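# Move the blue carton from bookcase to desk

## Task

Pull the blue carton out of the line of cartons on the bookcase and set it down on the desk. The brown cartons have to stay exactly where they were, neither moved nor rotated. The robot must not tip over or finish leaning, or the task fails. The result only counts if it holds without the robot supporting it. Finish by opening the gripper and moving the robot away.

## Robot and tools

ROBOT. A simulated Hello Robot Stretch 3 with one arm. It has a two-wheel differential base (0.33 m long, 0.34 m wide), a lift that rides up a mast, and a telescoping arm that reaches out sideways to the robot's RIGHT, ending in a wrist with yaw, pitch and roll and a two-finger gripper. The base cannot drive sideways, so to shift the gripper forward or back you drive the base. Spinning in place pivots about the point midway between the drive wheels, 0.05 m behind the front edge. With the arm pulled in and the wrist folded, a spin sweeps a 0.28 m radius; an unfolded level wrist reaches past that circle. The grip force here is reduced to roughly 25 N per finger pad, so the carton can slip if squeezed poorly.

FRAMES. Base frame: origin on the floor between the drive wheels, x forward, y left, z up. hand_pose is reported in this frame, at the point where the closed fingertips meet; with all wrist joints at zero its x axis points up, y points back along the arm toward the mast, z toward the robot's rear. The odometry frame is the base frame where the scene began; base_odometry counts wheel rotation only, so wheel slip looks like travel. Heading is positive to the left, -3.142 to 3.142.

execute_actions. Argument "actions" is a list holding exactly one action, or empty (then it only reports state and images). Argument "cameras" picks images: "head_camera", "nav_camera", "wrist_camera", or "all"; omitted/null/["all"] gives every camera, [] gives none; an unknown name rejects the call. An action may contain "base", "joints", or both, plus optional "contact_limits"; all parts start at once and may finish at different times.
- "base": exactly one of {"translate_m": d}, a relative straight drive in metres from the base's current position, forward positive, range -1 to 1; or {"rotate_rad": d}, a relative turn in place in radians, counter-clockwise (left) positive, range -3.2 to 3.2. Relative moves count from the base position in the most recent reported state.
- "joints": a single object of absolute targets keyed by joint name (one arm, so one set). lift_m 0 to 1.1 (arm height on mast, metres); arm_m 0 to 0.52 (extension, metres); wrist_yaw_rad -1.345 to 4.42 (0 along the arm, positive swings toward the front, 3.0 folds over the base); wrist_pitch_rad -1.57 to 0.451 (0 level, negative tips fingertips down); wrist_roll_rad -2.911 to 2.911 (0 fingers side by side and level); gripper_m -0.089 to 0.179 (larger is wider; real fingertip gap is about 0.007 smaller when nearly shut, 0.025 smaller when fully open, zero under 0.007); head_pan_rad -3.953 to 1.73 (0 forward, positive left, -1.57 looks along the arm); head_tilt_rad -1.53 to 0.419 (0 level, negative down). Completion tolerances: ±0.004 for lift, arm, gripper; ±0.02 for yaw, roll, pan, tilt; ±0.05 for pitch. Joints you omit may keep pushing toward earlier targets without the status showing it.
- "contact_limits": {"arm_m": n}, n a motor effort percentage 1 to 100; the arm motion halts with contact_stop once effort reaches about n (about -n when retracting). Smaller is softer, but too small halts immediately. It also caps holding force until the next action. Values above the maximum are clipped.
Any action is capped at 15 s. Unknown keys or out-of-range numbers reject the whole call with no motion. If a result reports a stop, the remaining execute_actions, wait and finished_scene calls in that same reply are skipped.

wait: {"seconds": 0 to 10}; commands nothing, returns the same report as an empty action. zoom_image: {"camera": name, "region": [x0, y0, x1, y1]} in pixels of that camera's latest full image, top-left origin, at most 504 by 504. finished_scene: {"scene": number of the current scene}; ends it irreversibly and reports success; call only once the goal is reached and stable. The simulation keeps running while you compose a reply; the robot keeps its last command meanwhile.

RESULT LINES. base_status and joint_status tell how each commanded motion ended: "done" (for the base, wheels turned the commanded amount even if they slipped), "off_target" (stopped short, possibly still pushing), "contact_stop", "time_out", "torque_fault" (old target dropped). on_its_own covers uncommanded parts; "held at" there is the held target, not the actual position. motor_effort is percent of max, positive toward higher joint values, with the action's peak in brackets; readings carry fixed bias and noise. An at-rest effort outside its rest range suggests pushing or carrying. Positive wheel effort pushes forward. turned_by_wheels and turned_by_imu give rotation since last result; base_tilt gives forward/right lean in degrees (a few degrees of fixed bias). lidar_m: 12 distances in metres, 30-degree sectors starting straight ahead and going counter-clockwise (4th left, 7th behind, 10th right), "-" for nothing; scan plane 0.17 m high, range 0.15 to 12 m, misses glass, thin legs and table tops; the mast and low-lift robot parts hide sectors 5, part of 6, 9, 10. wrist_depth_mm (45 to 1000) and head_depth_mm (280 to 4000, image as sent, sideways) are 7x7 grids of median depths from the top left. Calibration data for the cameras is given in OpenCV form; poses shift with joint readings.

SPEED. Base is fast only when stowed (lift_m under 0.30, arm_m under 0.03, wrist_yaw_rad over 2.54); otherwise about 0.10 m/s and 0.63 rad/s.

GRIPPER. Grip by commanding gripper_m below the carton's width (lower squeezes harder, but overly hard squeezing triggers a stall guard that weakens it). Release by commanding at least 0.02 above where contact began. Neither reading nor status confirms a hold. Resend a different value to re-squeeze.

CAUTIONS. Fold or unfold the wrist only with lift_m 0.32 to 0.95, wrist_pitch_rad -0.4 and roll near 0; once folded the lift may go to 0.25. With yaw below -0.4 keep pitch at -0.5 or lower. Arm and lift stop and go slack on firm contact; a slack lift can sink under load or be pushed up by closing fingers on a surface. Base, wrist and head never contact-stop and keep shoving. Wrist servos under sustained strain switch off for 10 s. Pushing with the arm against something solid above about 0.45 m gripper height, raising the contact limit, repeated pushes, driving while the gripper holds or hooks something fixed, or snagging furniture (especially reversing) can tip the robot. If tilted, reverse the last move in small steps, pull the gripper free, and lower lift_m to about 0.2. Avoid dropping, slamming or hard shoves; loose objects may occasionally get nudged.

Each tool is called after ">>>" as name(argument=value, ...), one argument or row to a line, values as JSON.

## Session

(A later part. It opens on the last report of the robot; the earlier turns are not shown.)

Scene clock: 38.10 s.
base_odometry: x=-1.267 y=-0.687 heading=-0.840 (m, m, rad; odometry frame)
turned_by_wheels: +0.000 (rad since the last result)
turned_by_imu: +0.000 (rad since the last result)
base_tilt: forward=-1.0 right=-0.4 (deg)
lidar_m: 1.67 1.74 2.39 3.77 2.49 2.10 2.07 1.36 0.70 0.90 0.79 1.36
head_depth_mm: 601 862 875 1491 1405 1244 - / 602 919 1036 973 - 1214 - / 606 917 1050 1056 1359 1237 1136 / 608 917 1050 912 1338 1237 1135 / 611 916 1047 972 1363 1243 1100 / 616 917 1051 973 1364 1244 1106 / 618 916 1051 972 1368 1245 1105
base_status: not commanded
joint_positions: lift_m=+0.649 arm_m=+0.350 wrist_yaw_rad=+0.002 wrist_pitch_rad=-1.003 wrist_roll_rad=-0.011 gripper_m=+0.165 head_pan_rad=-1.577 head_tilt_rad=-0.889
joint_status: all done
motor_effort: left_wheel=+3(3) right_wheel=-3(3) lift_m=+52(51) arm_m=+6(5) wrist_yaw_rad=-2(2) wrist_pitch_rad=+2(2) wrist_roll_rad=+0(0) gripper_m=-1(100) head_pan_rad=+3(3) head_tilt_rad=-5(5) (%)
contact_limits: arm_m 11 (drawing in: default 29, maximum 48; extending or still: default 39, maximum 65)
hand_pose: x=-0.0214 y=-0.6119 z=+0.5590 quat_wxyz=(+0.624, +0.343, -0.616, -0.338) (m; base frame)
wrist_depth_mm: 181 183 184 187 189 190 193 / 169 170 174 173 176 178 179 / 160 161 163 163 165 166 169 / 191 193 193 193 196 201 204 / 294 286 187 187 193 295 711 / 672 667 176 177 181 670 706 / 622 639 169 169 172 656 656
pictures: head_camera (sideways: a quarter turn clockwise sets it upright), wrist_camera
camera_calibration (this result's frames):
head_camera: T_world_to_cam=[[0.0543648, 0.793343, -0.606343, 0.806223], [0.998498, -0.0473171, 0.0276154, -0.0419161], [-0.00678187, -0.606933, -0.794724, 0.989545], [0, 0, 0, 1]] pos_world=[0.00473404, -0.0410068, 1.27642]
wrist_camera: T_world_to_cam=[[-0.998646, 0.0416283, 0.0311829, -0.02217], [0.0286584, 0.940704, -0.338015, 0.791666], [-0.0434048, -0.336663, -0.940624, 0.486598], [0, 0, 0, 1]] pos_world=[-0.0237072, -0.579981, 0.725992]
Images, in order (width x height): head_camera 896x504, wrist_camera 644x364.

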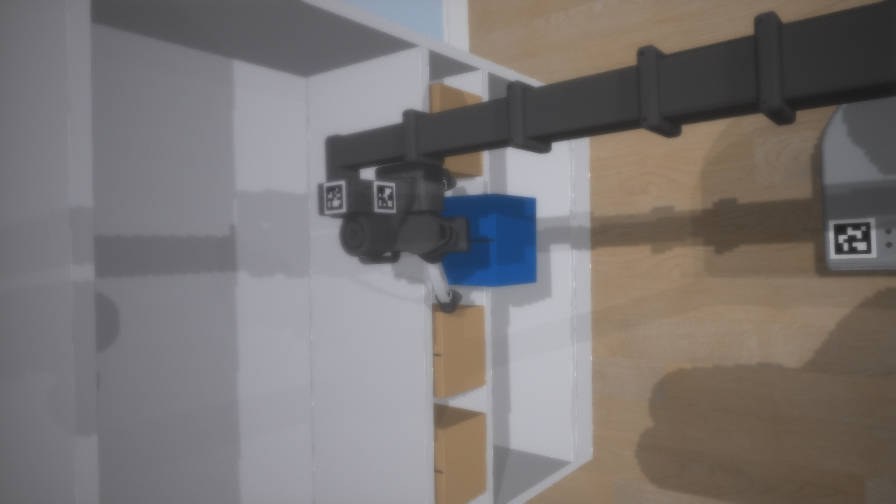

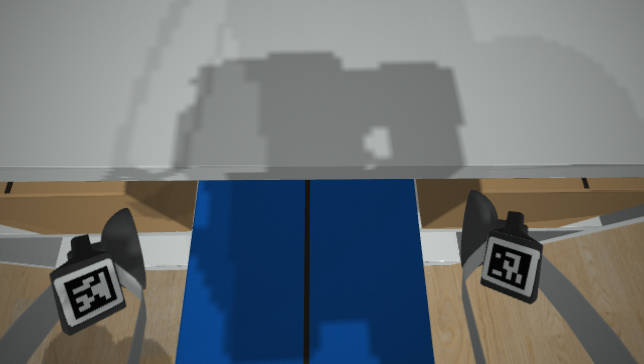

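>>> execute_actions(
  actions=[
    {"joints":{"lift_m":0.601,"gripper_m":0.161}},
  ],
  cameras=["wrist_camera"],
)

>>> execute_actions(
  actions=[
    {"joints":{"arm_m":0.38},"contact_limits":{"arm_m":11}},
  ],
  cameras=["wrist_camera","head_camera"],
)

Scene clock: 39.63 s.
base_odometry: x=-1.267 y=-0.687 heading=-0.840 (m, m, rad; odometry frame)
turned_by_wheels: +0.000 (rad since the last result)
turned_by_imu: +0.000 (rad since the last result)
base_tilt: forward=-1.0 right=-0.5 (deg)
lidar_m: 1.68 1.74 2.39 3.77 2.49 2.10 2.08 1.37 0.70 0.90 0.79 1.36
head_depth_mm: 600 861 875 1485 1402 1232 1097 / 602 918 1040 973 1356 - - / 605 919 1049 961 1355 1242 1137 / 608 917 1045 935 1339 1241 1141 / 610 920 1045 973 1361 1240 1105 / 615 917 1047 972 1367 1249 1106 / 618 917 1047 971 1368 1244 1106
base_status: not commanded
joint_positions: lift_m=+0.602 arm_m=+0.350 wrist_yaw_rad=+0.002 wrist_pitch_rad=-1.004 wrist_roll_rad=-0.011 gripper_m=+0.161 head_pan_rad=-1.577 head_tilt_rad=-0.889
joint_status: all done
motor_effort: left_wheel=+3(3) right_wheel=-3(3) lift_m=+15(49) arm_m=+5(5) wrist_yaw_rad=-1(1) wrist_pitch_rad=+2(2) wrist_roll_rad=+0(0) gripper_m=+0(88) head_pan_rad=+3(3) head_tilt_rad=-5(5) (%)
hand_pose: x=-0.0214 y=-0.6119 z=+0.5113 quat_wxyz=(+0.624, +0.343, -0.616, -0.338) (m; base frame)
wrist_depth_mm: 122 123 124 125 127 128 130 / 114 115 116 118 119 120 121 / 120 121 121 123 124 126 128 / 170 188 146 148 150 200 184 / 527 140 139 140 141 397 669 / 616 130 132 133 134 628 663 / 576 128 125 126 127 615 617
pictures: wrist_camera
camera_calibration (this result's frames):
wrist_camera: T_world_to_cam=[[-0.998646, 0.0416256, 0.0311867, -0.0206871], [0.0286585, 0.940734, -0.337931, 0.77551], [-0.043405, -0.33658, -0.940654, 0.44181], [0, 0, 0, 1]] pos_world=[-0.0237073, -0.579983, 0.678305]
Images, in order (width x height): wrist_camera 644x364.

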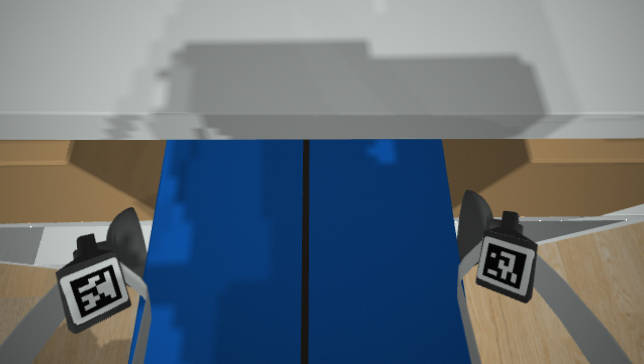

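Scene clock: 40.83 s.
base_odometry: x=-1.267 y=-0.687 heading=-0.840 (m, m, rad; odometry frame)
turned_by_wheels: +0.000 (rad since the last result)
turned_by_imu: +0.000 (rad since the last result)
base_tilt: forward=-1.0 right=-0.4 (deg)
lidar_m: 1.68 1.74 2.39 3.78 2.50 2.09 2.07 1.37 0.70 0.90 0.79 1.36
head_depth_mm: 600 862 875 1484 1406 1231 1093 / 602 918 1034 972 1356 - - / 606 918 1053 1035 1355 1239 1137 / 609 914 1048 910 1331 1235 1139 / 612 917 1047 973 1364 1242 1106 / 612 920 1050 970 1368 1246 1110 / 618 915 1045 970 1367 1246 1103
base_status: not commanded
joint_positions: lift_m=+0.602 arm_m=+0.380 wrist_yaw_rad=+0.002 wrist_pitch_rad=-1.004 wrist_roll_rad=-0.011 gripper_m=+0.161 head_pan_rad=-1.577 head_tilt_rad=-0.889
joint_status: all done
motor_effort: left_wheel=+3(2) right_wheel=-3(4) lift_m=+15(14) arm_m=+5(6) wrist_yaw_rad=-1(1) wrist_pitch_rad=+2(2) wrist_roll_rad=+0(0) gripper_m=-1(1) head_pan_rad=+3(3) head_tilt_rad=-6(5) (%)
contact_limits: arm_m 11 (drawing in: default 29, maximum 48; extending or still: default 39, maximum 65)
hand_pose: x=-0.0214 y=-0.6419 z=+0.5113 quat_wxyz=(+0.624, +0.343, -0.616, -0.338) (m; base frame)
wrist_depth_mm: 122 122 124 125 127 128 129 / 114 114 116 117 119 120 121 / 107 108 109 110 111 112 113 / 103 103 104 105 106 107 108 / 159 141 138 140 141 166 174 / 574 131 132 132 134 631 646 / 592 360 125 126 127 621 625
pictures: head_camera (sideways: a quarter turn clockwise sets it upright), wrist_camera
camera_calibration (this result's frames):
head_camera: T_world_to_cam=[[0.0543646, 0.793343, -0.606343, 0.806223], [0.998498, -0.0473169, 0.0276154, -0.0419161], [-0.00678173, -0.606933, -0.794724, 0.989545], [0, 0, 0, 1]] pos_world=[0.00473404, -0.0410068, 1.27642]
wrist_camera: T_world_to_cam=[[-0.998646, 0.0416244, 0.0311885, -0.0194404], [0.0286586, 0.940749, -0.337891, 0.803707], [-0.0434051, -0.33654, -0.940668, 0.431746], [0, 0, 0, 1]] pos_world=[-0.0237073, -0.609978, 0.678301]
Images, in order (width x height): head_camera 896x504, wrist_camera 644x364.

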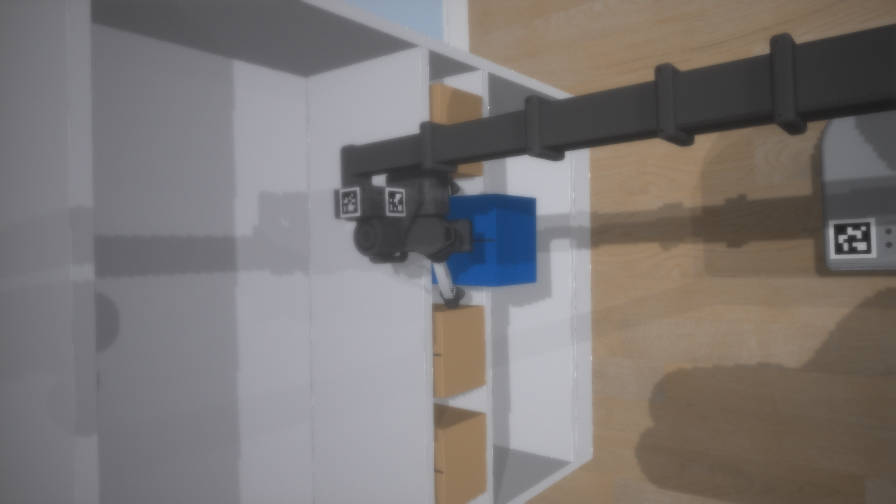

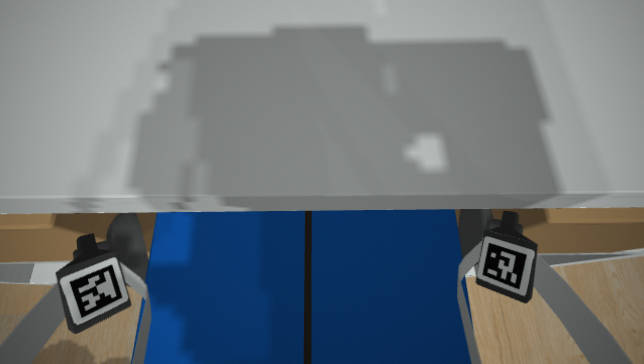

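>>> execute_actions(
  actions=[
    {"joints":{"lift_m":0.596,"arm_m":0.39},"contact_limits":{"arm_m":11}},
  ],
  cameras=[],
)

>>> execute_actions(
  actions=[
    {"joints":{"gripper_m":0.092}},
  ],
  cameras=[],
)

>>> wait(
  seconds=1,
)

>>> execute_actions(
  actions=[
    {"joints":{"arm_m":0.3,"lift_m":0.605}},
  ],
  cameras=["wrist_camera","head_camera"],
)

Scene clock: 42.07 s.
base_odometry: x=-1.267 y=-0.687 heading=-0.840 (m, m, rad; odometry frame)
turned_by_wheels: +0.000 (rad since the last result)
turned_by_imu: +0.000 (rad since the last result)
base_tilt: forward=-1.0 right=-0.4 (deg)
lidar_m: 1.68 1.74 2.39 3.78 2.49 2.09 2.08 1.35 0.70 0.90 0.79 1.37
head_depth_mm: 600 862 874 1486 1408 1233 1104 / 602 918 1035 975 1357 - - / 604 918 1049 1015 1355 1238 1136 / 608 917 1050 909 1336 1240 1139 / 610 917 1047 976 1365 1242 1104 / 615 917 1047 970 1365 1245 1105 / 617 915 1048 972 1367 1250 1106
base_status: not commanded
joint_positions: lift_m=+0.597 arm_m=+0.390 wrist_yaw_rad=+0.002 wrist_pitch_rad=-1.004 wrist_roll_rad=-0.011 gripper_m=+0.161 head_pan_rad=-1.577 head_tilt_rad=-0.889
joint_status: all done
motor_effort: left_wheel=+3(3) right_wheel=-3(2) lift_m=+15(15) arm_m=+5(6) wrist_yaw_rad=-1(1) wrist_pitch_rad=+2(2) wrist_roll_rad=+0(0) gripper_m=+0(1) head_pan_rad=+4(4) head_tilt_rad=-5(5) (%)
contact_limits: arm_m 11 (drawing in: default 29, maximum 48; extending or still: default 39, maximum 65)
hand_pose: x=-0.0214 y=-0.6519 z=+0.5063 quat_wxyz=(+0.624, +0.343, -0.616, -0.338) (m; base frame)
wrist_depth_mm: 116 116 118 119 120 122 123 / 108 109 110 111 112 114 115 / 101 102 104 105 105 107 108 / 96 96 98 98 99 100 101 / 103 94 108 111 133 100 139 / 532 126 127 128 129 631 645 / 578 123 121 122 123 616 609
pictures: none
No camera images: the call's "cameras" was empty. Leave "cameras" out to get every camera's image.

Scene clock: 43.23 s.
base_odometry: x=-1.267 y=-0.687 heading=-0.840 (m, m, rad; odometry frame)
turned_by_wheels: +0.000 (rad since the last result)
turned_by_imu: +0.000 (rad since the last result)
base_tilt: forward=-1.0 right=-0.4 (deg)
lidar_m: 1.68 1.75 2.39 3.77 2.50 2.10 2.08 1.36 0.70 0.90 0.79 1.36
head_depth_mm: 600 862 876 1494 1398 1228 1104 / 602 919 1039 977 1358 - - / 605 918 1053 1053 1353 1242 1136 / 609 916 1048 909 1336 1239 1136 / 611 918 1043 972 1364 1240 1105 / 615 918 1050 969 1360 1242 1106 / 619 916 1045 972 1367 1244 1110
base_status: not commanded
joint_positions: lift_m=+0.597 arm_m=+0.390 wrist_yaw_rad=+0.001 wrist_pitch_rad=-1.004 wrist_roll_rad=-0.011 gripper_m=+0.126 head_pan_rad=-1.577 head_tilt_rad=-0.889
joint_status: gripper_m off_target (ended at +0.126, target +0.092)
motor_effort: left_wheel=+2(2) right_wheel=-2(4) lift_m=+15(14) arm_m=+5(5) wrist_yaw_rad=-1(1) wrist_pitch_rad=+2(2) wrist_roll_rad=+0(0) gripper_m=-100(100) head_pan_rad=+3(4) head_tilt_rad=-5(5) (%)
hand_pose: x=-0.0215 y=-0.6519 z=+0.5063 quat_wxyz=(+0.624, +0.342, -0.616, -0.338) (m; base frame)
wrist_depth_mm: 116 118 119 120 121 122 124 / 108 109 111 112 113 114 115 / 102 103 104 105 106 107 108 / 97 97 98 99 100 101 102 / 102 94 107 110 132 99 139 / 527 127 127 128 129 630 629 / 588 123 121 122 123 610 611
pictures: none
No camera images: the call's "cameras" was empty. Leave "cameras" out to get every camera's image.

Scene clock: 44.23 s.
base_odometry: x=-1.267 y=-0.687 heading=-0.840 (m, m, rad; odometry frame)
turned_by_wheels: +0.000 (rad since the last result)
turned_by_imu: +0.000 (rad since the last result)
base_tilt: forward=-0.9 right=-0.4 (deg)
lidar_m: 1.68 1.74 2.39 3.79 2.49 2.09 2.07 1.36 0.70 0.90 0.79 1.36
head_depth_mm: 600 863 875 1491 1408 1238 1106 / 602 917 1035 974 1356 - - / 606 920 1050 1058 1355 1233 1138 / 609 916 1048 914 1336 1239 1138 / 611 917 1044 973 1359 1242 1102 / 614 916 1046 972 1364 1250 1106 / 618 917 1048 972 1366 1248 1103
base_status: not commanded
joint_positions: lift_m=+0.597 arm_m=+0.390 wrist_yaw_rad=+0.001 wrist_pitch_rad=-1.004 wrist_roll_rad=-0.011 gripper_m=+0.105 head_pan_rad=-1.577 head_tilt_rad=-0.889
joint_status: gripper_m off_target (ended at +0.126, target +0.092)
on_its_own: gripper_m moved -0.021 toward your old target +0.092
motor_effort: left_wheel=+2(2) right_wheel=-2(4) lift_m=+15(14) arm_m=+5(5) wrist_yaw_rad=+0(1) wrist_pitch_rad=+2(2) wrist_roll_rad=+0(0) gripper_m=-100(100) head_pan_rad=+3(4) head_tilt_rad=-6(5) (%)
hand_pose: x=-0.0215 y=-0.6519 z=+0.5063 quat_wxyz=(+0.623, +0.342, -0.616, -0.338) (m; base frame)
wrist_depth_mm: 116 117 118 120 121 123 124 / 109 110 111 112 113 114 115 / 103 103 104 105 106 107 108 / 97 97 98 99 100 101 102 / 118 94 107 110 133 99 139 / 531 127 127 128 130 620 632 / 581 123 121 122 123 600 612
wait: 1.00 s; at rest by 0.27 s
pictures: head_camera (sideways: a quarter turn clockwise sets it upright), nav_camera (sideways: a quarter turn counterclockwise sets it upright), wrist_camera
camera_calibration (this result's frames):
head_camera: T_world_to_cam=[[0.0543646, 0.793343, -0.606343, 0.806223], [0.998498, -0.0473169, 0.0276154, -0.0419162], [-0.00678173, -0.606934, -0.794724, 0.989545], [0, 0, 0, 1]] pos_world=[0.00473404, -0.0410068, 1.27642]
nav_camera: T_world_to_cam=[[0.0253296, -0.757424, 0.652432, -0.807539], [-0.999678, -0.0203171, 0.0152242, 0.0442234], [0.00172442, -0.652608, -0.757694, 0.94449], [0, 0, 0, 1]] pos_world=[0.0630351, 0.00563065, 1.24183]
wrist_camera: T_world_to_cam=[[-0.998615, 0.0424837, 0.0310477, -0.0183115], [0.029523, 0.94078, -0.337729, 0.81134], [-0.043557, -0.336345, -0.940731, 0.423828], [0, 0, 0, 1]] pos_world=[-0.0237786, -0.619963, 0.67329]
Images, in order (width x height): head_camera 896x504, nav_camera 672x504, wrist_camera 644x364.

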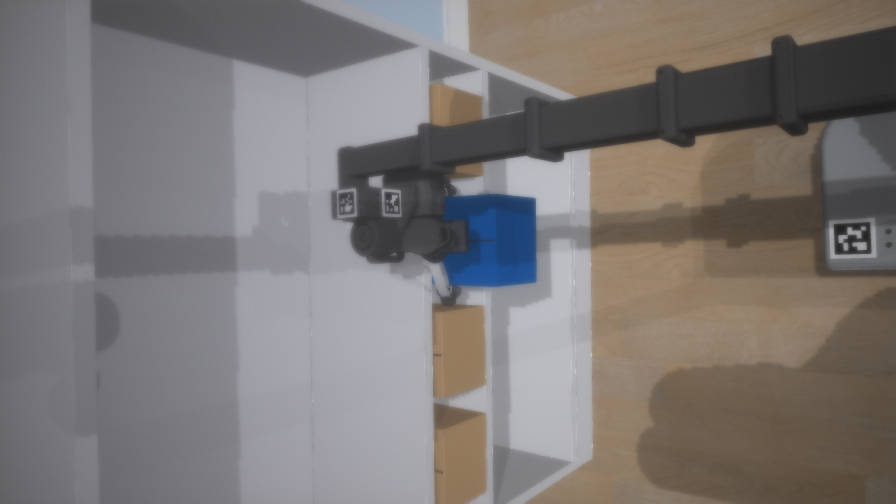

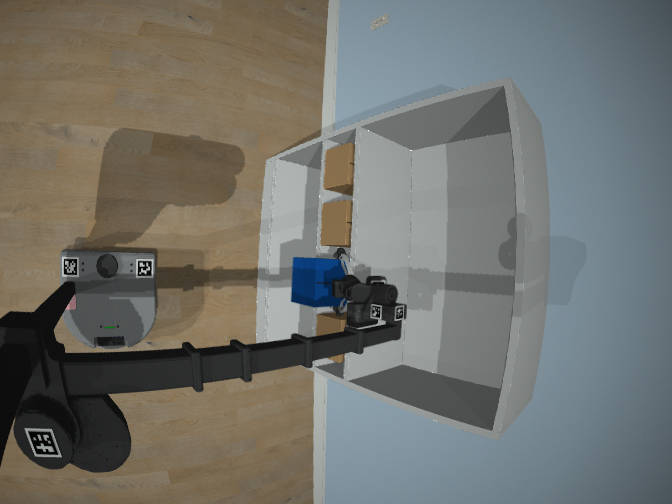

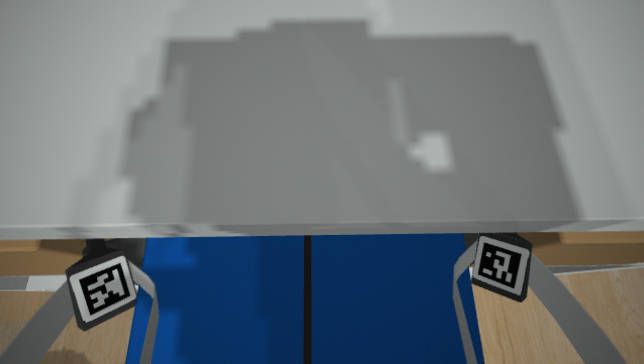

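Scene clock: 46.13 s.
base_odometry: x=-1.267 y=-0.687 heading=-0.840 (m, m, rad; odometry frame)
turned_by_wheels: +0.000 (rad since the last result)
turned_by_imu: +0.000 (rad since the last result)
base_tilt: forward=-1.0 right=-0.4 (deg)
lidar_m: 1.68 1.74 2.39 3.77 2.50 2.10 2.08 1.36 0.70 0.90 0.79 1.36
head_depth_mm: 601 864 874 1489 1405 1232 1103 / 602 917 1036 974 1351 - - / 605 919 1041 - 1333 1237 1136 / 608 917 1044 940 899 1238 1141 / 611 917 1045 973 1361 1244 1105 / 614 917 1050 973 1364 1241 1105 / 619 916 1047 970 1367 1242 1111
base_status: not commanded
joint_positions: lift_m=+0.604 arm_m=+0.300 wrist_yaw_rad=+0.001 wrist_pitch_rad=-1.009 wrist_roll_rad=-0.011 gripper_m=+0.096 head_pan_rad=-1.577 head_tilt_rad=-0.889
joint_status: all done
on_its_own: gripper_m moved -0.008 toward your old target +0.092
motor_effort: left_wheel=+2(2) right_wheel=-3(3) lift_m=+52(53) arm_m=-6(6) wrist_yaw_rad=+0(0) wrist_pitch_rad=+4(4) wrist_roll_rad=+0(0) gripper_m=-65(100) head_pan_rad=+3(5) head_tilt_rad=-5(6) (%)
hand_pose: x=-0.0215 y=-0.5615 z=+0.5134 quat_wxyz=(+0.623, +0.344, -0.615, -0.340) (m; base frame)
wrist_depth_mm: 136 137 138 138 140 141 142 / 169 197 159 161 163 185 179 / 216 220 150 151 152 228 230 / 535 584 142 143 144 444 709 / 567 135 135 135 137 678 703 / 633 127 128 129 130 635 641 / 591 124 122 122 123 618 627
pictures: head_camera (sideways: a quarter turn clockwise sets it upright), wrist_camera
camera_calibration (this result's frames):
head_camera: T_world_to_cam=[[0.0543645, 0.793347, -0.606337, 0.806216], [0.998498, -0.047317, 0.0276151, -0.0419158], [-0.00678162, -0.606928, -0.794728, 0.98955], [0, 0, 0, 1]] pos_world=[0.00473405, -0.0410067, 1.27642]
wrist_camera: T_world_to_cam=[[-0.998614, 0.042347, 0.0312478, -0.0225502], [0.0295434, 0.942444, -0.333055, 0.727247], [-0.0435532, -0.33167, -0.942389, 0.464354], [0, 0, 0, 1]] pos_world=[-0.0237802, -0.530423, 0.680521]
Images, in order (width x height): head_camera 896x504, wrist_camera 644x364.

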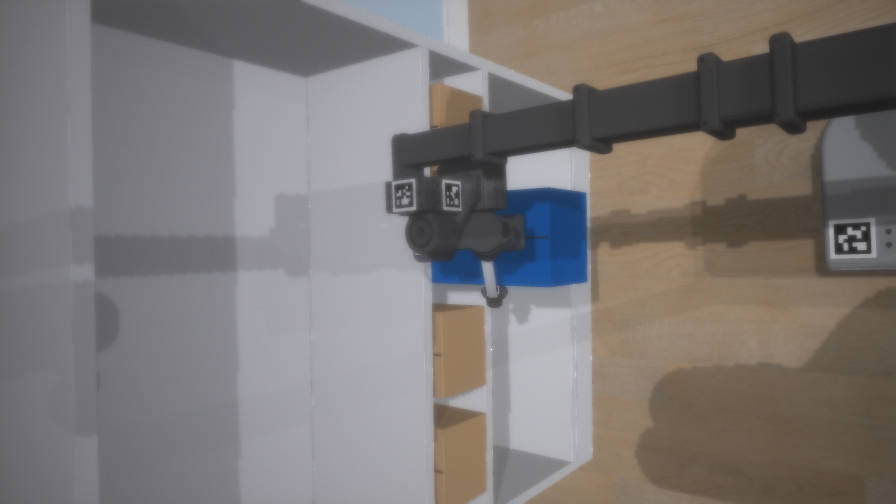

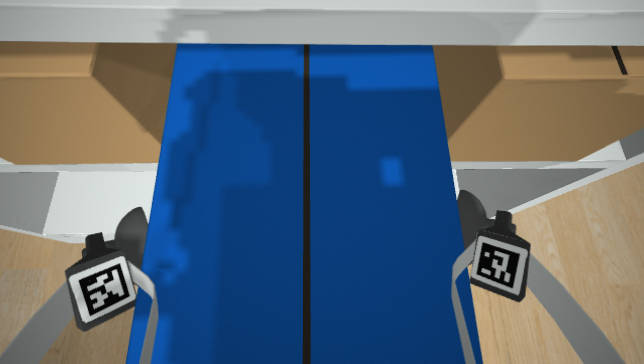

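>>> execute_actions(
  actions=[
    {"joints":{"arm_m":0.12,"head_pan_rad":0,"head_tilt_rad":-0.5}},
  ],
  cameras=["wrist_camera"],
)

>>> execute_actions(
  actions=[
    {"base":{"rotate_rad":1.72}},
  ],
  cameras=["nav_camera"],
)

>>> execute_actions(
  actions=[
    {"base":{"translate_m":1},"joints":{"lift_m":0.98}},
  ],
  cameras=[],
)

>>> execute_actions(
  actions=[
    {"base":{"translate_m":1}},
  ],
)

Scene clock: 49.17 s.
base_odometry: x=-1.267 y=-0.687 heading=-0.840 (m, m, rad; odometry frame)
turned_by_wheels: +0.000 (rad since the last result)
turned_by_imu: +0.000 (rad since the last result)
base_tilt: forward=-0.9 right=-0.4 (deg)
lidar_m: 1.68 1.75 2.38 3.77 2.50 2.09 2.08 1.36 0.70 0.90 0.79 1.37
head_depth_mm: 1406 1555 1723 1941 1909 1507 1245 / 1411 1539 1722 1933 1917 1510 1251 / 1405 1544 1720 1927 1927 1519 1255 / 1405 1547 1705 1925 1928 1523 1256 / 1401 1539 1696 1921 1945 1531 1259 / 1387 1525 1679 1914 1943 1540 1266 / 1386 1518 1679 1899 1959 1546 1268
base_status: not commanded
joint_positions: lift_m=+0.604 arm_m=+0.120 wrist_yaw_rad=+0.001 wrist_pitch_rad=-1.009 wrist_roll_rad=-0.011 gripper_m=+0.099 head_pan_rad=-0.007 head_tilt_rad=-0.507
joint_status: all done
on_its_own: gripper_m is held at +0.098, not at your +0.092, by its stall guard, which is not easing now
motor_effort: left_wheel=+2(3) right_wheel=-2(3) lift_m=+52(52) arm_m=-6(6) wrist_yaw_rad=-1(1) wrist_pitch_rad=+4(4) wrist_roll_rad=+0(0) gripper_m=-62(62) head_pan_rad=+4(42) head_tilt_rad=+4(27) (%)
hand_pose: x=-0.0215 y=-0.3814 z=+0.5133 quat_wxyz=(+0.623, +0.344, -0.615, -0.340) (m; base frame)
wrist_depth_mm: 535 669 169 172 175 404 790 / 588 661 159 160 164 569 804 / 633 634 150 152 153 748 771 / 684 686 142 143 144 739 725 / 661 135 135 135 136 696 698 / 617 127 128 129 129 636 651 / 583 124 122 122 124 604 624
pictures: wrist_camera
camera_calibration (this result's frames):
wrist_camera: T_world_to_cam=[[-0.998614, 0.0423352, 0.0312644, -0.0301882], [0.0295434, 0.942572, -0.332695, 0.557371], [-0.0435537, -0.33131, -0.942516, 0.524245], [0, 0, 0, 1]] pos_world=[-0.0237802, -0.350397, 0.680488]
Images, in order (width x height): wrist_camera 644x364.

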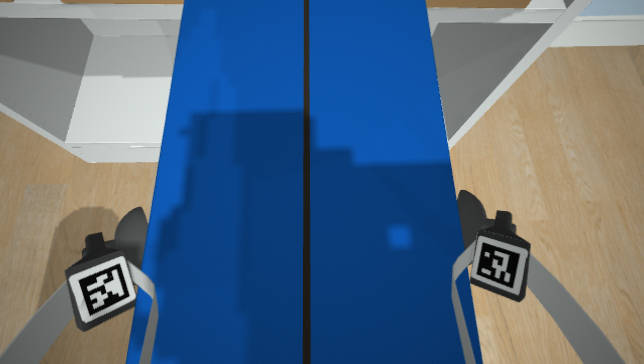

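Scene clock: 52.83 s.
base_odometry: x=-1.267 y=-0.687 heading=+0.880 (m, m, rad; odometry frame)
turned_by_wheels: +1.720 (rad since the last result)
turned_by_imu: +1.721 (rad since the last result)
base_tilt: forward=-1.0 right=-0.4 (deg)
lidar_m: 3.33 2.49 2.09 2.08 1.20 0.70 0.90 0.79 1.62 1.68 1.84 2.79
head_depth_mm: 3154 3531 3719 2599 1913 1506 1245 / 3229 3503 3801 2598 1915 1515 1251 / 3275 3466 3816 2613 1932 1524 1252 / 3305 3549 3851 2631 1923 1527 1260 / 3334 3587 3916 2646 1943 1536 1263 / 3385 3696 3953 2675 1963 1537 1269 / 3427 3806 - 2707 1955 1542 1269
base_status: done
joint_positions: lift_m=+0.604 arm_m=+0.120 wrist_yaw_rad=+0.001 wrist_pitch_rad=-1.009 wrist_roll_rad=-0.011 gripper_m=+0.099 head_pan_rad=-0.007 head_tilt_rad=-0.507
joint_status: not commanded
on_its_own: gripper_m is held at +0.098, not at your +0.092, by its stall guard, which is not easing now
motor_effort: left_wheel=-3(9) right_wheel=+2(7) lift_m=+52(52) arm_m=-6(6) wrist_yaw_rad=+0(1) wrist_pitch_rad=+4(4) wrist_roll_rad=+0(0) gripper_m=-62(63) head_pan_rad=+3(4) head_tilt_rad=+3(4) (%)
hand_pose: x=-0.0215 y=-0.3814 z=+0.5133 quat_wxyz=(+0.623, +0.344, -0.615, -0.340) (m; base frame)
wrist_depth_mm: 819 834 169 171 176 865 897 / 781 777 160 161 165 813 829 / 714 716 150 151 153 752 760 / 682 702 142 143 144 723 736 / 640 135 135 136 136 699 686 / 612 127 128 129 130 632 654 / 576 124 122 123 123 615 615
pictures: nav_camera (sideways: a quarter turn counterclockwise sets it upright)
camera_calibration (this result's frames):
nav_camera: T_world_to_cam=[[0.459756, 0.0266197, 0.887646, -1.1168], [0.0116594, -0.999645, 0.0239394, 0.0266981], [0.887969, -0.000656867, -0.459903, 0.551699], [0, 0, 0, 1]] pos_world=[0.0232517, 0.0567798, 1.24441]
Images, in order (width x height): nav_camera 672x504.

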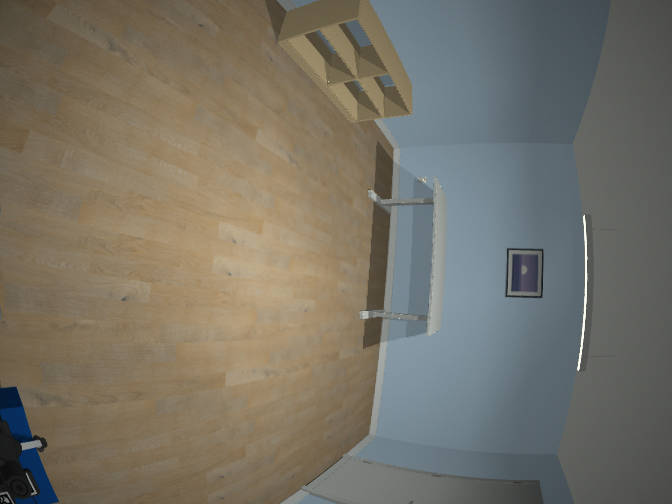

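Scene clock: 63.80 s.
base_odometry: x=-0.629 y=+0.084 heading=+0.880 (m, m, rad; odometry frame)
turned_by_wheels: +0.000 (rad since the last result)
turned_by_imu: +0.001 (rad since the last result)
base_tilt: forward=-1.0 right=-0.4 (deg)
lidar_m: 2.37 2.12 1.57 1.93 2.11 1.96 1.62 2.12 1.84 1.83 1.99 2.84
head_depth_mm: 2318 2552 2836 2606 1906 1507 1245 / 2355 2589 2507 2598 1913 1513 1247 / 2384 2615 2920 2625 1926 1528 1252 / 2417 2666 2977 2662 1932 1519 1261 / 2440 2702 3012 2663 1946 1530 1263 / 2468 2725 2609 2665 1955 1536 1269 / 2510 2765 3089 2703 1962 1550 1270
base_status: done
joint_positions: lift_m=+0.979 arm_m=+0.120 wrist_yaw_rad=+0.001 wrist_pitch_rad=-1.009 wrist_roll_rad=-0.011 gripper_m=+0.099 head_pan_rad=-0.007 head_tilt_rad=-0.507
joint_status: all done
on_its_own: gripper_m is held at +0.098, not at your +0.092, by its stall guard, which is not easing now
motor_effort: left_wheel=-4(3) right_wheel=+1(7) lift_m=+52(55) arm_m=-5(7) wrist_yaw_rad=+0(0) wrist_pitch_rad=+4(4) wrist_roll_rad=+0(0) gripper_m=-63(62) head_pan_rad=+4(3) head_tilt_rad=+4(3) (%)
hand_pose: x=-0.0215 y=-0.3814 z=+0.8883 quat_wxyz=(+0.622, +0.344, -0.615, -0.340) (m; base frame)
wrist_depth_mm: - - 170 172 176 - - / - - 160 160 164 - - / - - 151 152 153 - - / - - 142 144 144 - - / - 135 135 135 136 - - / 938 128 128 129 130 - - / 861 124 121 122 124 935 988
pictures: none
No camera images: the call's "cameras" was empty. Leave "cameras" out to get every camera's image.

Scene clock: 74.77 s.
base_odometry: x=+0.008 y=+0.854 heading=+0.880 (m, m, rad; odometry frame)
turned_by_wheels: +0.000 (rad since the last result)
turned_by_imu: +0.001 (rad since the last result)
base_tilt: forward=-1.0 right=-0.4 (deg)
lidar_m: 1.83 1.59 1.47 1.40 1.58 2.95 2.60 2.46 1.99 1.95 2.13 1.42
head_depth_mm: 1490 1634 1718 1270 1782 1504 1247 / 1499 1655 1749 1345 1912 1512 1250 / 1521 1671 1773 1365 1921 1519 1254 / 1540 1698 1800 1379 1940 1528 1261 / 1561 1721 1824 1383 1947 1536 1259 / 1577 1741 1857 1401 1960 1536 1267 / 1595 1761 1870 1411 1844 1540 1269
base_status: done
joint_positions: lift_m=+0.979 arm_m=+0.120 wrist_yaw_rad=+0.001 wrist_pitch_rad=-1.009 wrist_roll_rad=-0.011 gripper_m=+0.099 head_pan_rad=-0.007 head_tilt_rad=-0.507
joint_status: not commanded
on_its_own: gripper_m is held at +0.098, not at your +0.092, by its stall guard, which is not easing now
motor_effort: left_wheel=-3(4) right_wheel=+2(6) lift_m=+52(52) arm_m=-6(6) wrist_yaw_rad=-1(0) wrist_pitch_rad=+4(4) wrist_roll_rad=+0(0) gripper_m=-62(62) head_pan_rad=+3(4) head_tilt_rad=+3(4) (%)
hand_pose: x=-0.0215 y=-0.3814 z=+0.8883 quat_wxyz=(+0.622, +0.344, -0.615, -0.340) (m; base frame)
wrist_depth_mm: - - 170 171 175 - - / - - 160 161 164 - - / - - 150 151 153 - - / - - 141 143 144 - - / - 135 134 136 136 - - / 974 127 128 129 129 - - / 884 124 121 123 124 939 962
pictures: head_camera (sideways: a quarter turn clockwise sets it upright), nav_camera (sideways: a quarter turn counterclockwise sets it upright), wrist_camera
camera_calibration (this result's frames):
head_camera: T_world_to_cam=[[-0.5101, 0.053211, -0.858468, 1.13827], [0.0351226, 0.998541, 0.0410235, -0.0535126], [0.859398, -0.00922557, -0.511224, 0.615504], [0, 0, 0, 1]] pos_world=[0.0535492, -0.00145583, 1.29403]
nav_camera: T_world_to_cam=[[0.459711, 0.026625, 0.887669, -1.11683], [0.011669, -0.999645, 0.0239404, 0.0266968], [0.887992, -0.000647442, -0.459858, 0.551641], [0, 0, 0, 1]] pos_world=[0.023254, 0.05678, 1.24441]
wrist_camera: T_world_to_cam=[[-0.998614, 0.0423156, 0.0312821, -0.0419374], [0.0295287, 0.942646, -0.332485, 0.68191], [-0.0435573, -0.331101, -0.94259, 0.877829], [0, 0, 0, 1]] pos_world=[-0.0237793, -0.350375, 1.05547]
Images, in order (width x height): head_camera 896x504, nav_camera 672x504, wrist_camera 644x364.

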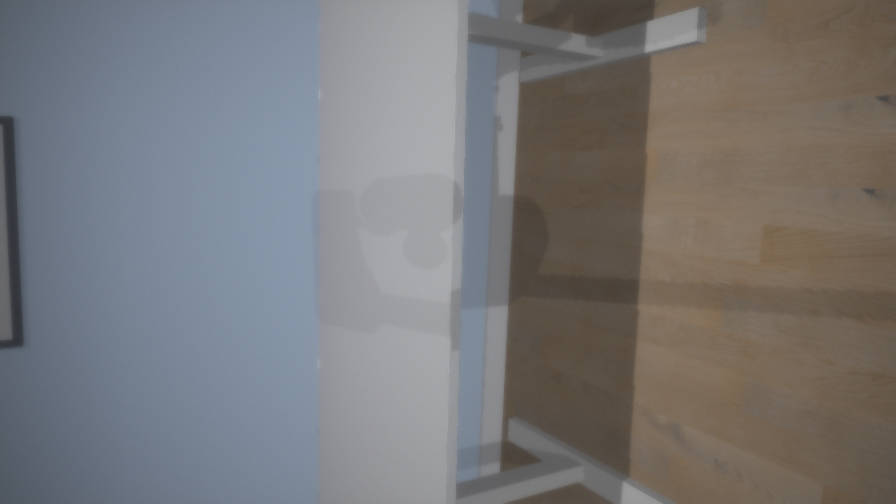

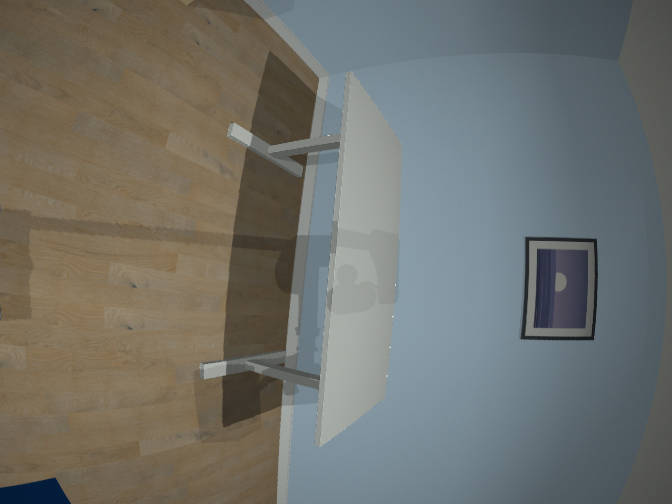

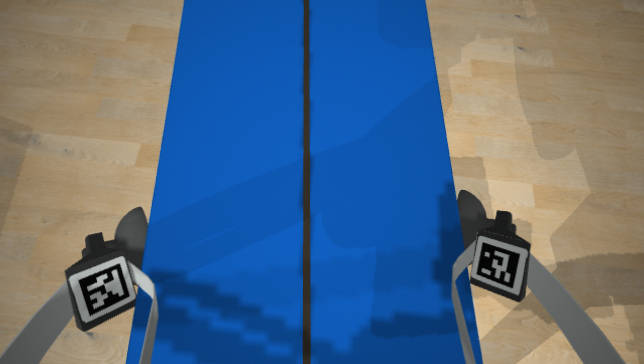

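>>> execute_actions(
  actions=[
    {"base":{"translate_m":0.56},"joints":{"lift_m":0.95}},
  ],
  cameras=[],
)

>>> execute_actions(
  actions=[
    {"base":{"rotate_rad":1.42},"joints":{"arm_m":0.46,"head_pan_rad":-1.57,"head_tilt_rad":-0.7}},
  ],
  cameras=["head_camera"],
)

Scene clock: 81.57 s.
base_odometry: x=+0.365 y=+1.286 heading=+0.880 (m, m, rad; odometry frame)
turned_by_wheels: +0.000 (rad since the last result)
turned_by_imu: +0.000 (rad since the last result)
base_tilt: forward=-1.0 right=-0.4 (deg)
lidar_m: 1.28 1.10 1.72 1.31 1.47 2.88 3.13 2.56 2.05 2.03 1.59 0.93
head_depth_mm: 1021 1120 1236 1142 842 688 1247 / 1033 1133 1259 1149 846 712 1250 / 1046 1151 1276 1157 852 715 1256 / 1063 1163 1296 1165 857 717 1253 / 1070 1182 1312 1171 857 723 1258 / 1084 1195 1332 1179 863 747 1268 / 1099 1210 1351 1184 867 751 1271
base_status: done
joint_positions: lift_m=+0.951 arm_m=+0.120 wrist_yaw_rad=+0.001 wrist_pitch_rad=-1.009 wrist_roll_rad=-0.011 gripper_m=+0.099 head_pan_rad=-0.007 head_tilt_rad=-0.507
joint_status: all done
on_its_own: gripper_m is held at +0.098, not at your +0.092, by its stall guard, which is not easing now
motor_effort: left_wheel=-3(5) right_wheel=+2(7) lift_m=+15(49) arm_m=-5(6) wrist_yaw_rad=-1(0) wrist_pitch_rad=+4(4) wrist_roll_rad=+0(0) gripper_m=-63(63) head_pan_rad=+3(4) head_tilt_rad=+4(3) (%)
hand_pose: x=-0.0215 y=-0.3813 z=+0.8596 quat_wxyz=(+0.622, +0.344, -0.615, -0.340) (m; base frame)
wrist_depth_mm: - - 170 172 175 - - / - - 159 161 164 - - / - - 150 152 152 - - / - - 142 143 144 - - / 929 135 135 135 136 - - / 943 127 128 129 130 953 - / 870 124 122 123 123 927 897
pictures: none
No camera images: the call's "cameras" was empty. Leave "cameras" out to get every camera's image.

Scene clock: 85.27 s.
base_odometry: x=+0.365 y=+1.286 heading=+2.300 (m, m, rad; odometry frame)
turned_by_wheels: +1.420 (rad since the last result)
turned_by_imu: +1.420 (rad since the last result)
base_tilt: forward=-1.0 right=-0.3 (deg)
lidar_m: 1.31 1.48 2.40 3.15 2.93 2.13 2.03 1.83 0.93 1.28 1.10 1.12
head_depth_mm: 1077 1178 - 840 763 1308 1147 / 1074 - 1108 873 767 1342 1150 / 1052 - 1104 795 770 1347 1154 / 1070 1215 776 741 772 1348 1154 / 1066 1210 1171 885 752 1347 1161 / 1065 1206 1175 888 755 1357 1160 / 1064 1203 1181 890 757 1353 1166
base_status: done
joint_positions: lift_m=+0.951 arm_m=+0.460 wrist_yaw_rad=+0.001 wrist_pitch_rad=-1.009 wrist_roll_rad=-0.011 gripper_m=+0.099 head_pan_rad=-1.563 head_tilt_rad=-0.692
joint_status: all done
on_its_own: gripper_m is held at +0.098, not at your +0.092, by its stall guard, which is not easing now
motor_effort: left_wheel=-2(10) right_wheel=+1(6) lift_m=+15(15) arm_m=+5(6) wrist_yaw_rad=+0(0) wrist_pitch_rad=+4(4) wrist_roll_rad=+0(0) gripper_m=-62(62) head_pan_rad=-3(41) head_tilt_rad=-4(21) (%)
hand_pose: x=-0.0215 y=-0.7206 z=+0.8596 quat_wxyz=(+0.622, +0.344, -0.615, -0.340) (m; base frame)
wrist_depth_mm: 374 381 171 171 176 393 395 / 350 355 159 160 165 375 372 / 333 334 150 151 154 347 351 / 312 315 142 143 145 326 331 / 298 135 135 136 137 313 313 / 282 128 128 128 129 287 298 / 268 123 122 123 124 278 281
pictures: head_camera (sideways: a quarter turn clockwise sets it upright)
camera_calibration (this result's frames):
head_camera: T_world_to_cam=[[0.0446154, 0.659681, -0.75022, 0.993769], [0.999001, -0.0275545, 0.0351812, -0.0517771], [0.0025365, -0.75104, -0.660252, 0.814607], [0, 0, 0, 1]] pos_world=[0.00532174, -0.0451948, 1.28521]
Images, in order (width x height): head_camera 896x504.

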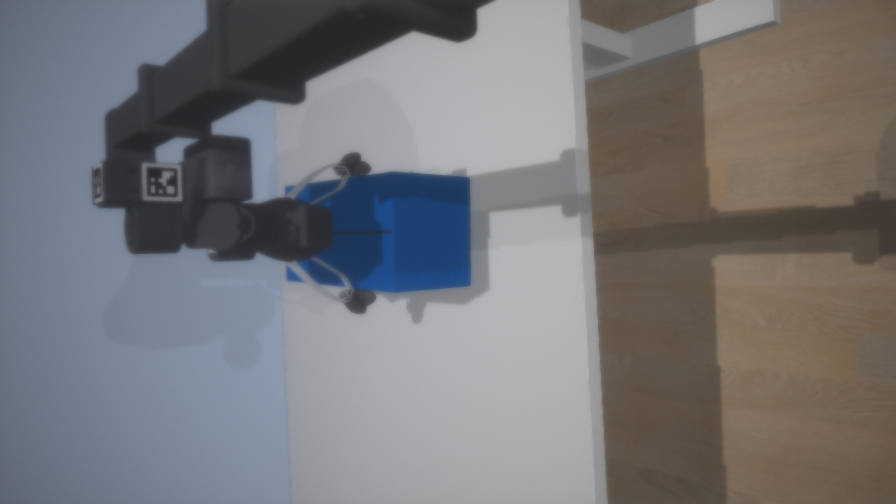

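>>> execute_actions(
  actions=[
    {"joints":{"lift_m":0.899}},
  ],
  cameras=[],
)

>>> execute_actions(
  actions=[
    {"joints":{"gripper_m":0.178}},
  ],
  cameras=[],
)

>>> execute_actions(
  actions=[
    {"joints":{"lift_m":0.99,"arm_m":0.1}},
  ],
  cameras=["head_camera","nav_camera"],
)

Scene clock: 87.03 s.
base_odometry: x=+0.365 y=+1.286 heading=+2.300 (m, m, rad; odometry frame)
turned_by_wheels: +0.000 (rad since the last result)
turned_by_imu: +0.000 (rad since the last result)
base_tilt: forward=-1.0 right=-0.4 (deg)
lidar_m: 1.31 1.48 2.40 3.16 2.93 2.13 2.03 1.83 0.94 1.28 1.10 1.12
head_depth_mm: 1075 1222 1259 - 1377 1305 1148 / 1075 1173 1105 872 768 1340 1154 / 1076 1171 1059 779 768 1345 1156 / 1070 1196 1168 761 773 1344 1159 / 1068 1206 1168 882 752 1346 1159 / 1061 1208 1171 888 755 1359 1162 / 1062 1205 1183 889 759 1363 1161
base_status: not commanded
joint_positions: lift_m=+0.900 arm_m=+0.460 wrist_yaw_rad=+0.001 wrist_pitch_rad=-1.009 wrist_roll_rad=-0.011 gripper_m=+0.099 head_pan_rad=-1.563 head_tilt_rad=-0.692
joint_status: all done
on_its_own: gripper_m is held at +0.098, not at your +0.092, by its stall guard, which is not easing now
motor_effort: left_wheel=-2(3) right_wheel=+2(1) lift_m=+15(15) arm_m=+5(5) wrist_yaw_rad=+0(1) wrist_pitch_rad=+4(4) wrist_roll_rad=+0(0) gripper_m=-63(61) head_pan_rad=-3(3) head_tilt_rad=-4(4) (%)
hand_pose: x=-0.0215 y=-0.7206 z=+0.8086 quat_wxyz=(+0.622, +0.344, -0.615, -0.340) (m; base frame)
wrist_depth_mm: 310 315 170 172 176 328 331 / 294 294 158 161 165 306 313 / 276 276 150 152 154 288 295 / 262 260 142 142 145 275 275 / 248 135 134 135 136 262 259 / 237 127 128 129 129 242 248 / 222 123 122 123 124 234 237
pictures: none
No camera images: the call's "cameras" was empty. Leave "cameras" out to get every camera's image.

Scene clock: 88.30 s.
base_odometry: x=+0.365 y=+1.286 heading=+2.300 (m, m, rad; odometry frame)
turned_by_wheels: +0.000 (rad since the last result)
turned_by_imu: +0.000 (rad since the last result)
base_tilt: forward=-1.0 right=-0.4 (deg)
lidar_m: 1.31 1.47 2.40 3.13 2.92 2.14 2.03 1.83 0.93 1.28 1.10 1.12
head_depth_mm: 1074 1218 1262 - 1374 1308 1146 / 1076 1177 1103 873 768 1342 1150 / 1069 1173 1058 780 768 1343 1153 / 1067 1191 1168 759 773 1350 1156 / 1067 1214 1172 885 751 1355 1156 / 1063 1201 1172 887 755 1357 1161 / 1061 1204 1181 890 757 1362 1165
base_status: not commanded
joint_positions: lift_m=+0.900 arm_m=+0.460 wrist_yaw_rad=+0.001 wrist_pitch_rad=-1.009 wrist_roll_rad=-0.011 gripper_m=+0.157 head_pan_rad=-1.563 head_tilt_rad=-0.692
joint_status: gripper_m off_target (ended at +0.157, target +0.178)
motor_effort: left_wheel=-3(2) right_wheel=+1(2) lift_m=+15(15) arm_m=+5(5) wrist_yaw_rad=+0(1) wrist_pitch_rad=+4(4) wrist_roll_rad=+0(0) gripper_m=+99(99) head_pan_rad=-3(3) head_tilt_rad=-4(4) (%)
hand_pose: x=-0.0215 y=-0.7206 z=+0.8086 quat_wxyz=(+0.622, +0.344, -0.615, -0.340) (m; base frame)
wrist_depth_mm: 312 315 173 174 180 330 331 / 290 299 162 163 167 308 311 / 276 278 152 153 156 292 292 / 261 259 143 145 145 276 279 / 249 136 136 137 139 260 261 / 238 128 129 130 131 242 249 / 224 125 122 124 125 233 236
pictures: none
No camera images: the call's "cameras" was empty. Leave "cameras" out to get every camera's image.

Scene clock: 92.17 s.
base_odometry: x=+0.365 y=+1.286 heading=+2.299 (m, m, rad; odometry frame)
turned_by_wheels: +0.000 (rad since the last result)
turned_by_imu: +0.000 (rad since the last result)
base_tilt: forward=-0.9 right=-0.4 (deg)
lidar_m: 1.31 1.47 2.40 3.15 2.93 2.13 2.03 1.83 0.93 1.28 1.10 1.12
head_depth_mm: 1079 1176 - - 1384 1309 1150 / 1076 1175 - - 1481 1340 1148 / 1072 1216 - - - 1340 1154 / 1072 1212 1165 761 1490 1350 1155 / 1067 1212 1172 884 776 1353 1161 / 1067 1210 1175 890 755 1353 1165 / 1062 1203 1183 893 758 1358 1159
base_status: not commanded
joint_positions: lift_m=+0.989 arm_m=+0.100 wrist_yaw_rad=+0.001 wrist_pitch_rad=-1.009 wrist_roll_rad=-0.011 gripper_m=+0.178 head_pan_rad=-1.563 head_tilt_rad=-0.692
joint_status: all done
on_its_own: gripper_m moved +0.021 to your old target +0.178
motor_effort: left_wheel=-2(3) right_wheel=+1(2) lift_m=+51(55) arm_m=-6(8) wrist_yaw_rad=+0(0) wrist_pitch_rad=+4(4) wrist_roll_rad=+0(0) gripper_m=+0(99) head_pan_rad=-4(3) head_tilt_rad=-4(4) (%)
hand_pose: x=-0.0215 y=-0.3613 z=+0.8983 quat_wxyz=(+0.622, +0.344, -0.615, -0.340) (m; base frame)
wrist_depth_mm: 426 430 419 348 442 448 446 / 397 402 403 403 418 423 418 / 382 378 383 393 385 391 409 / - - - - - - - / - - - - - - - / 970 955 - - - - - / 899 897 929 944 945 966 954
pictures: head_camera (sideways: a quarter turn clockwise sets it upright), nav_camera (sideways: a quarter turn counterclockwise sets it upright)
camera_calibration (this result's frames):
head_camera: T_world_to_cam=[[0.0446154, 0.659683, -0.750218, 0.993767], [0.999001, -0.0275547, 0.0351811, -0.051777], [0.00253639, -0.751038, -0.660254, 0.81461], [0, 0, 0, 1]] pos_world=[0.00532173, -0.0451948, 1.28521]
nav_camera: T_world_to_cam=[[0.0345214, -0.614355, 0.788274, -0.984632], [-0.999337, -0.0303742, 0.020092, 0.0378795], [0.0115996, -0.788445, -0.614996, 0.75883], [0, 0, 0, 1]] pos_world=[0.0630431, -0.00546766, 1.24208]
Images, in order (width x height): head_camera 896x504, nav_camera 672x504.

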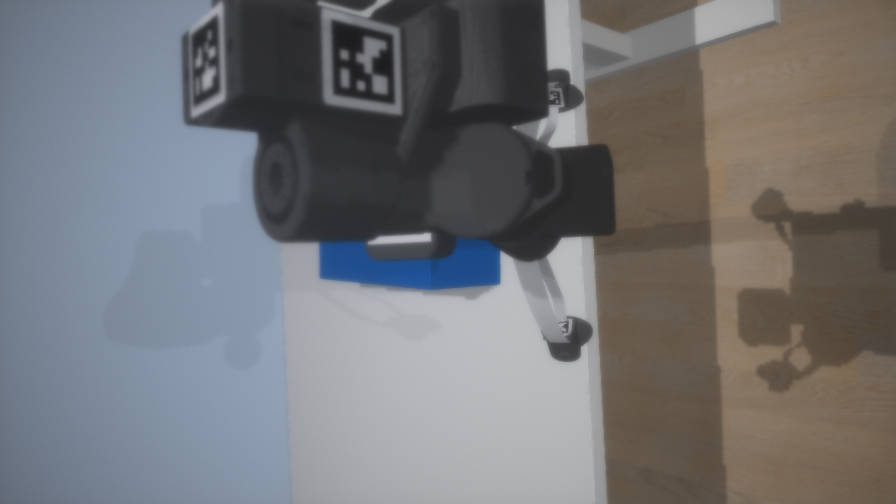

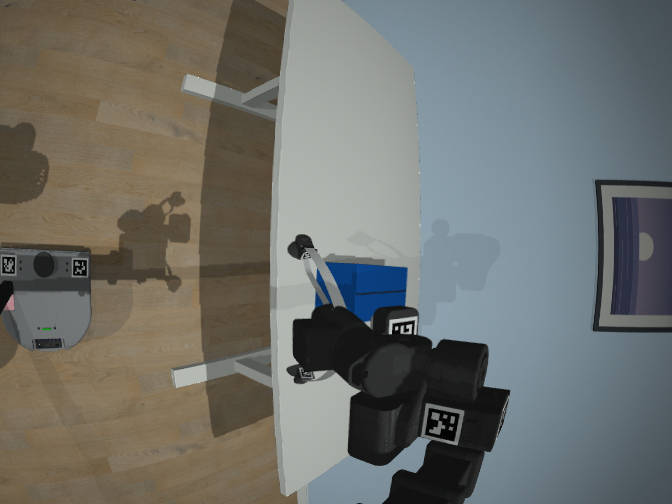

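>>> finished_scene(
  scene=2,
)

The scene is finished: the task was done.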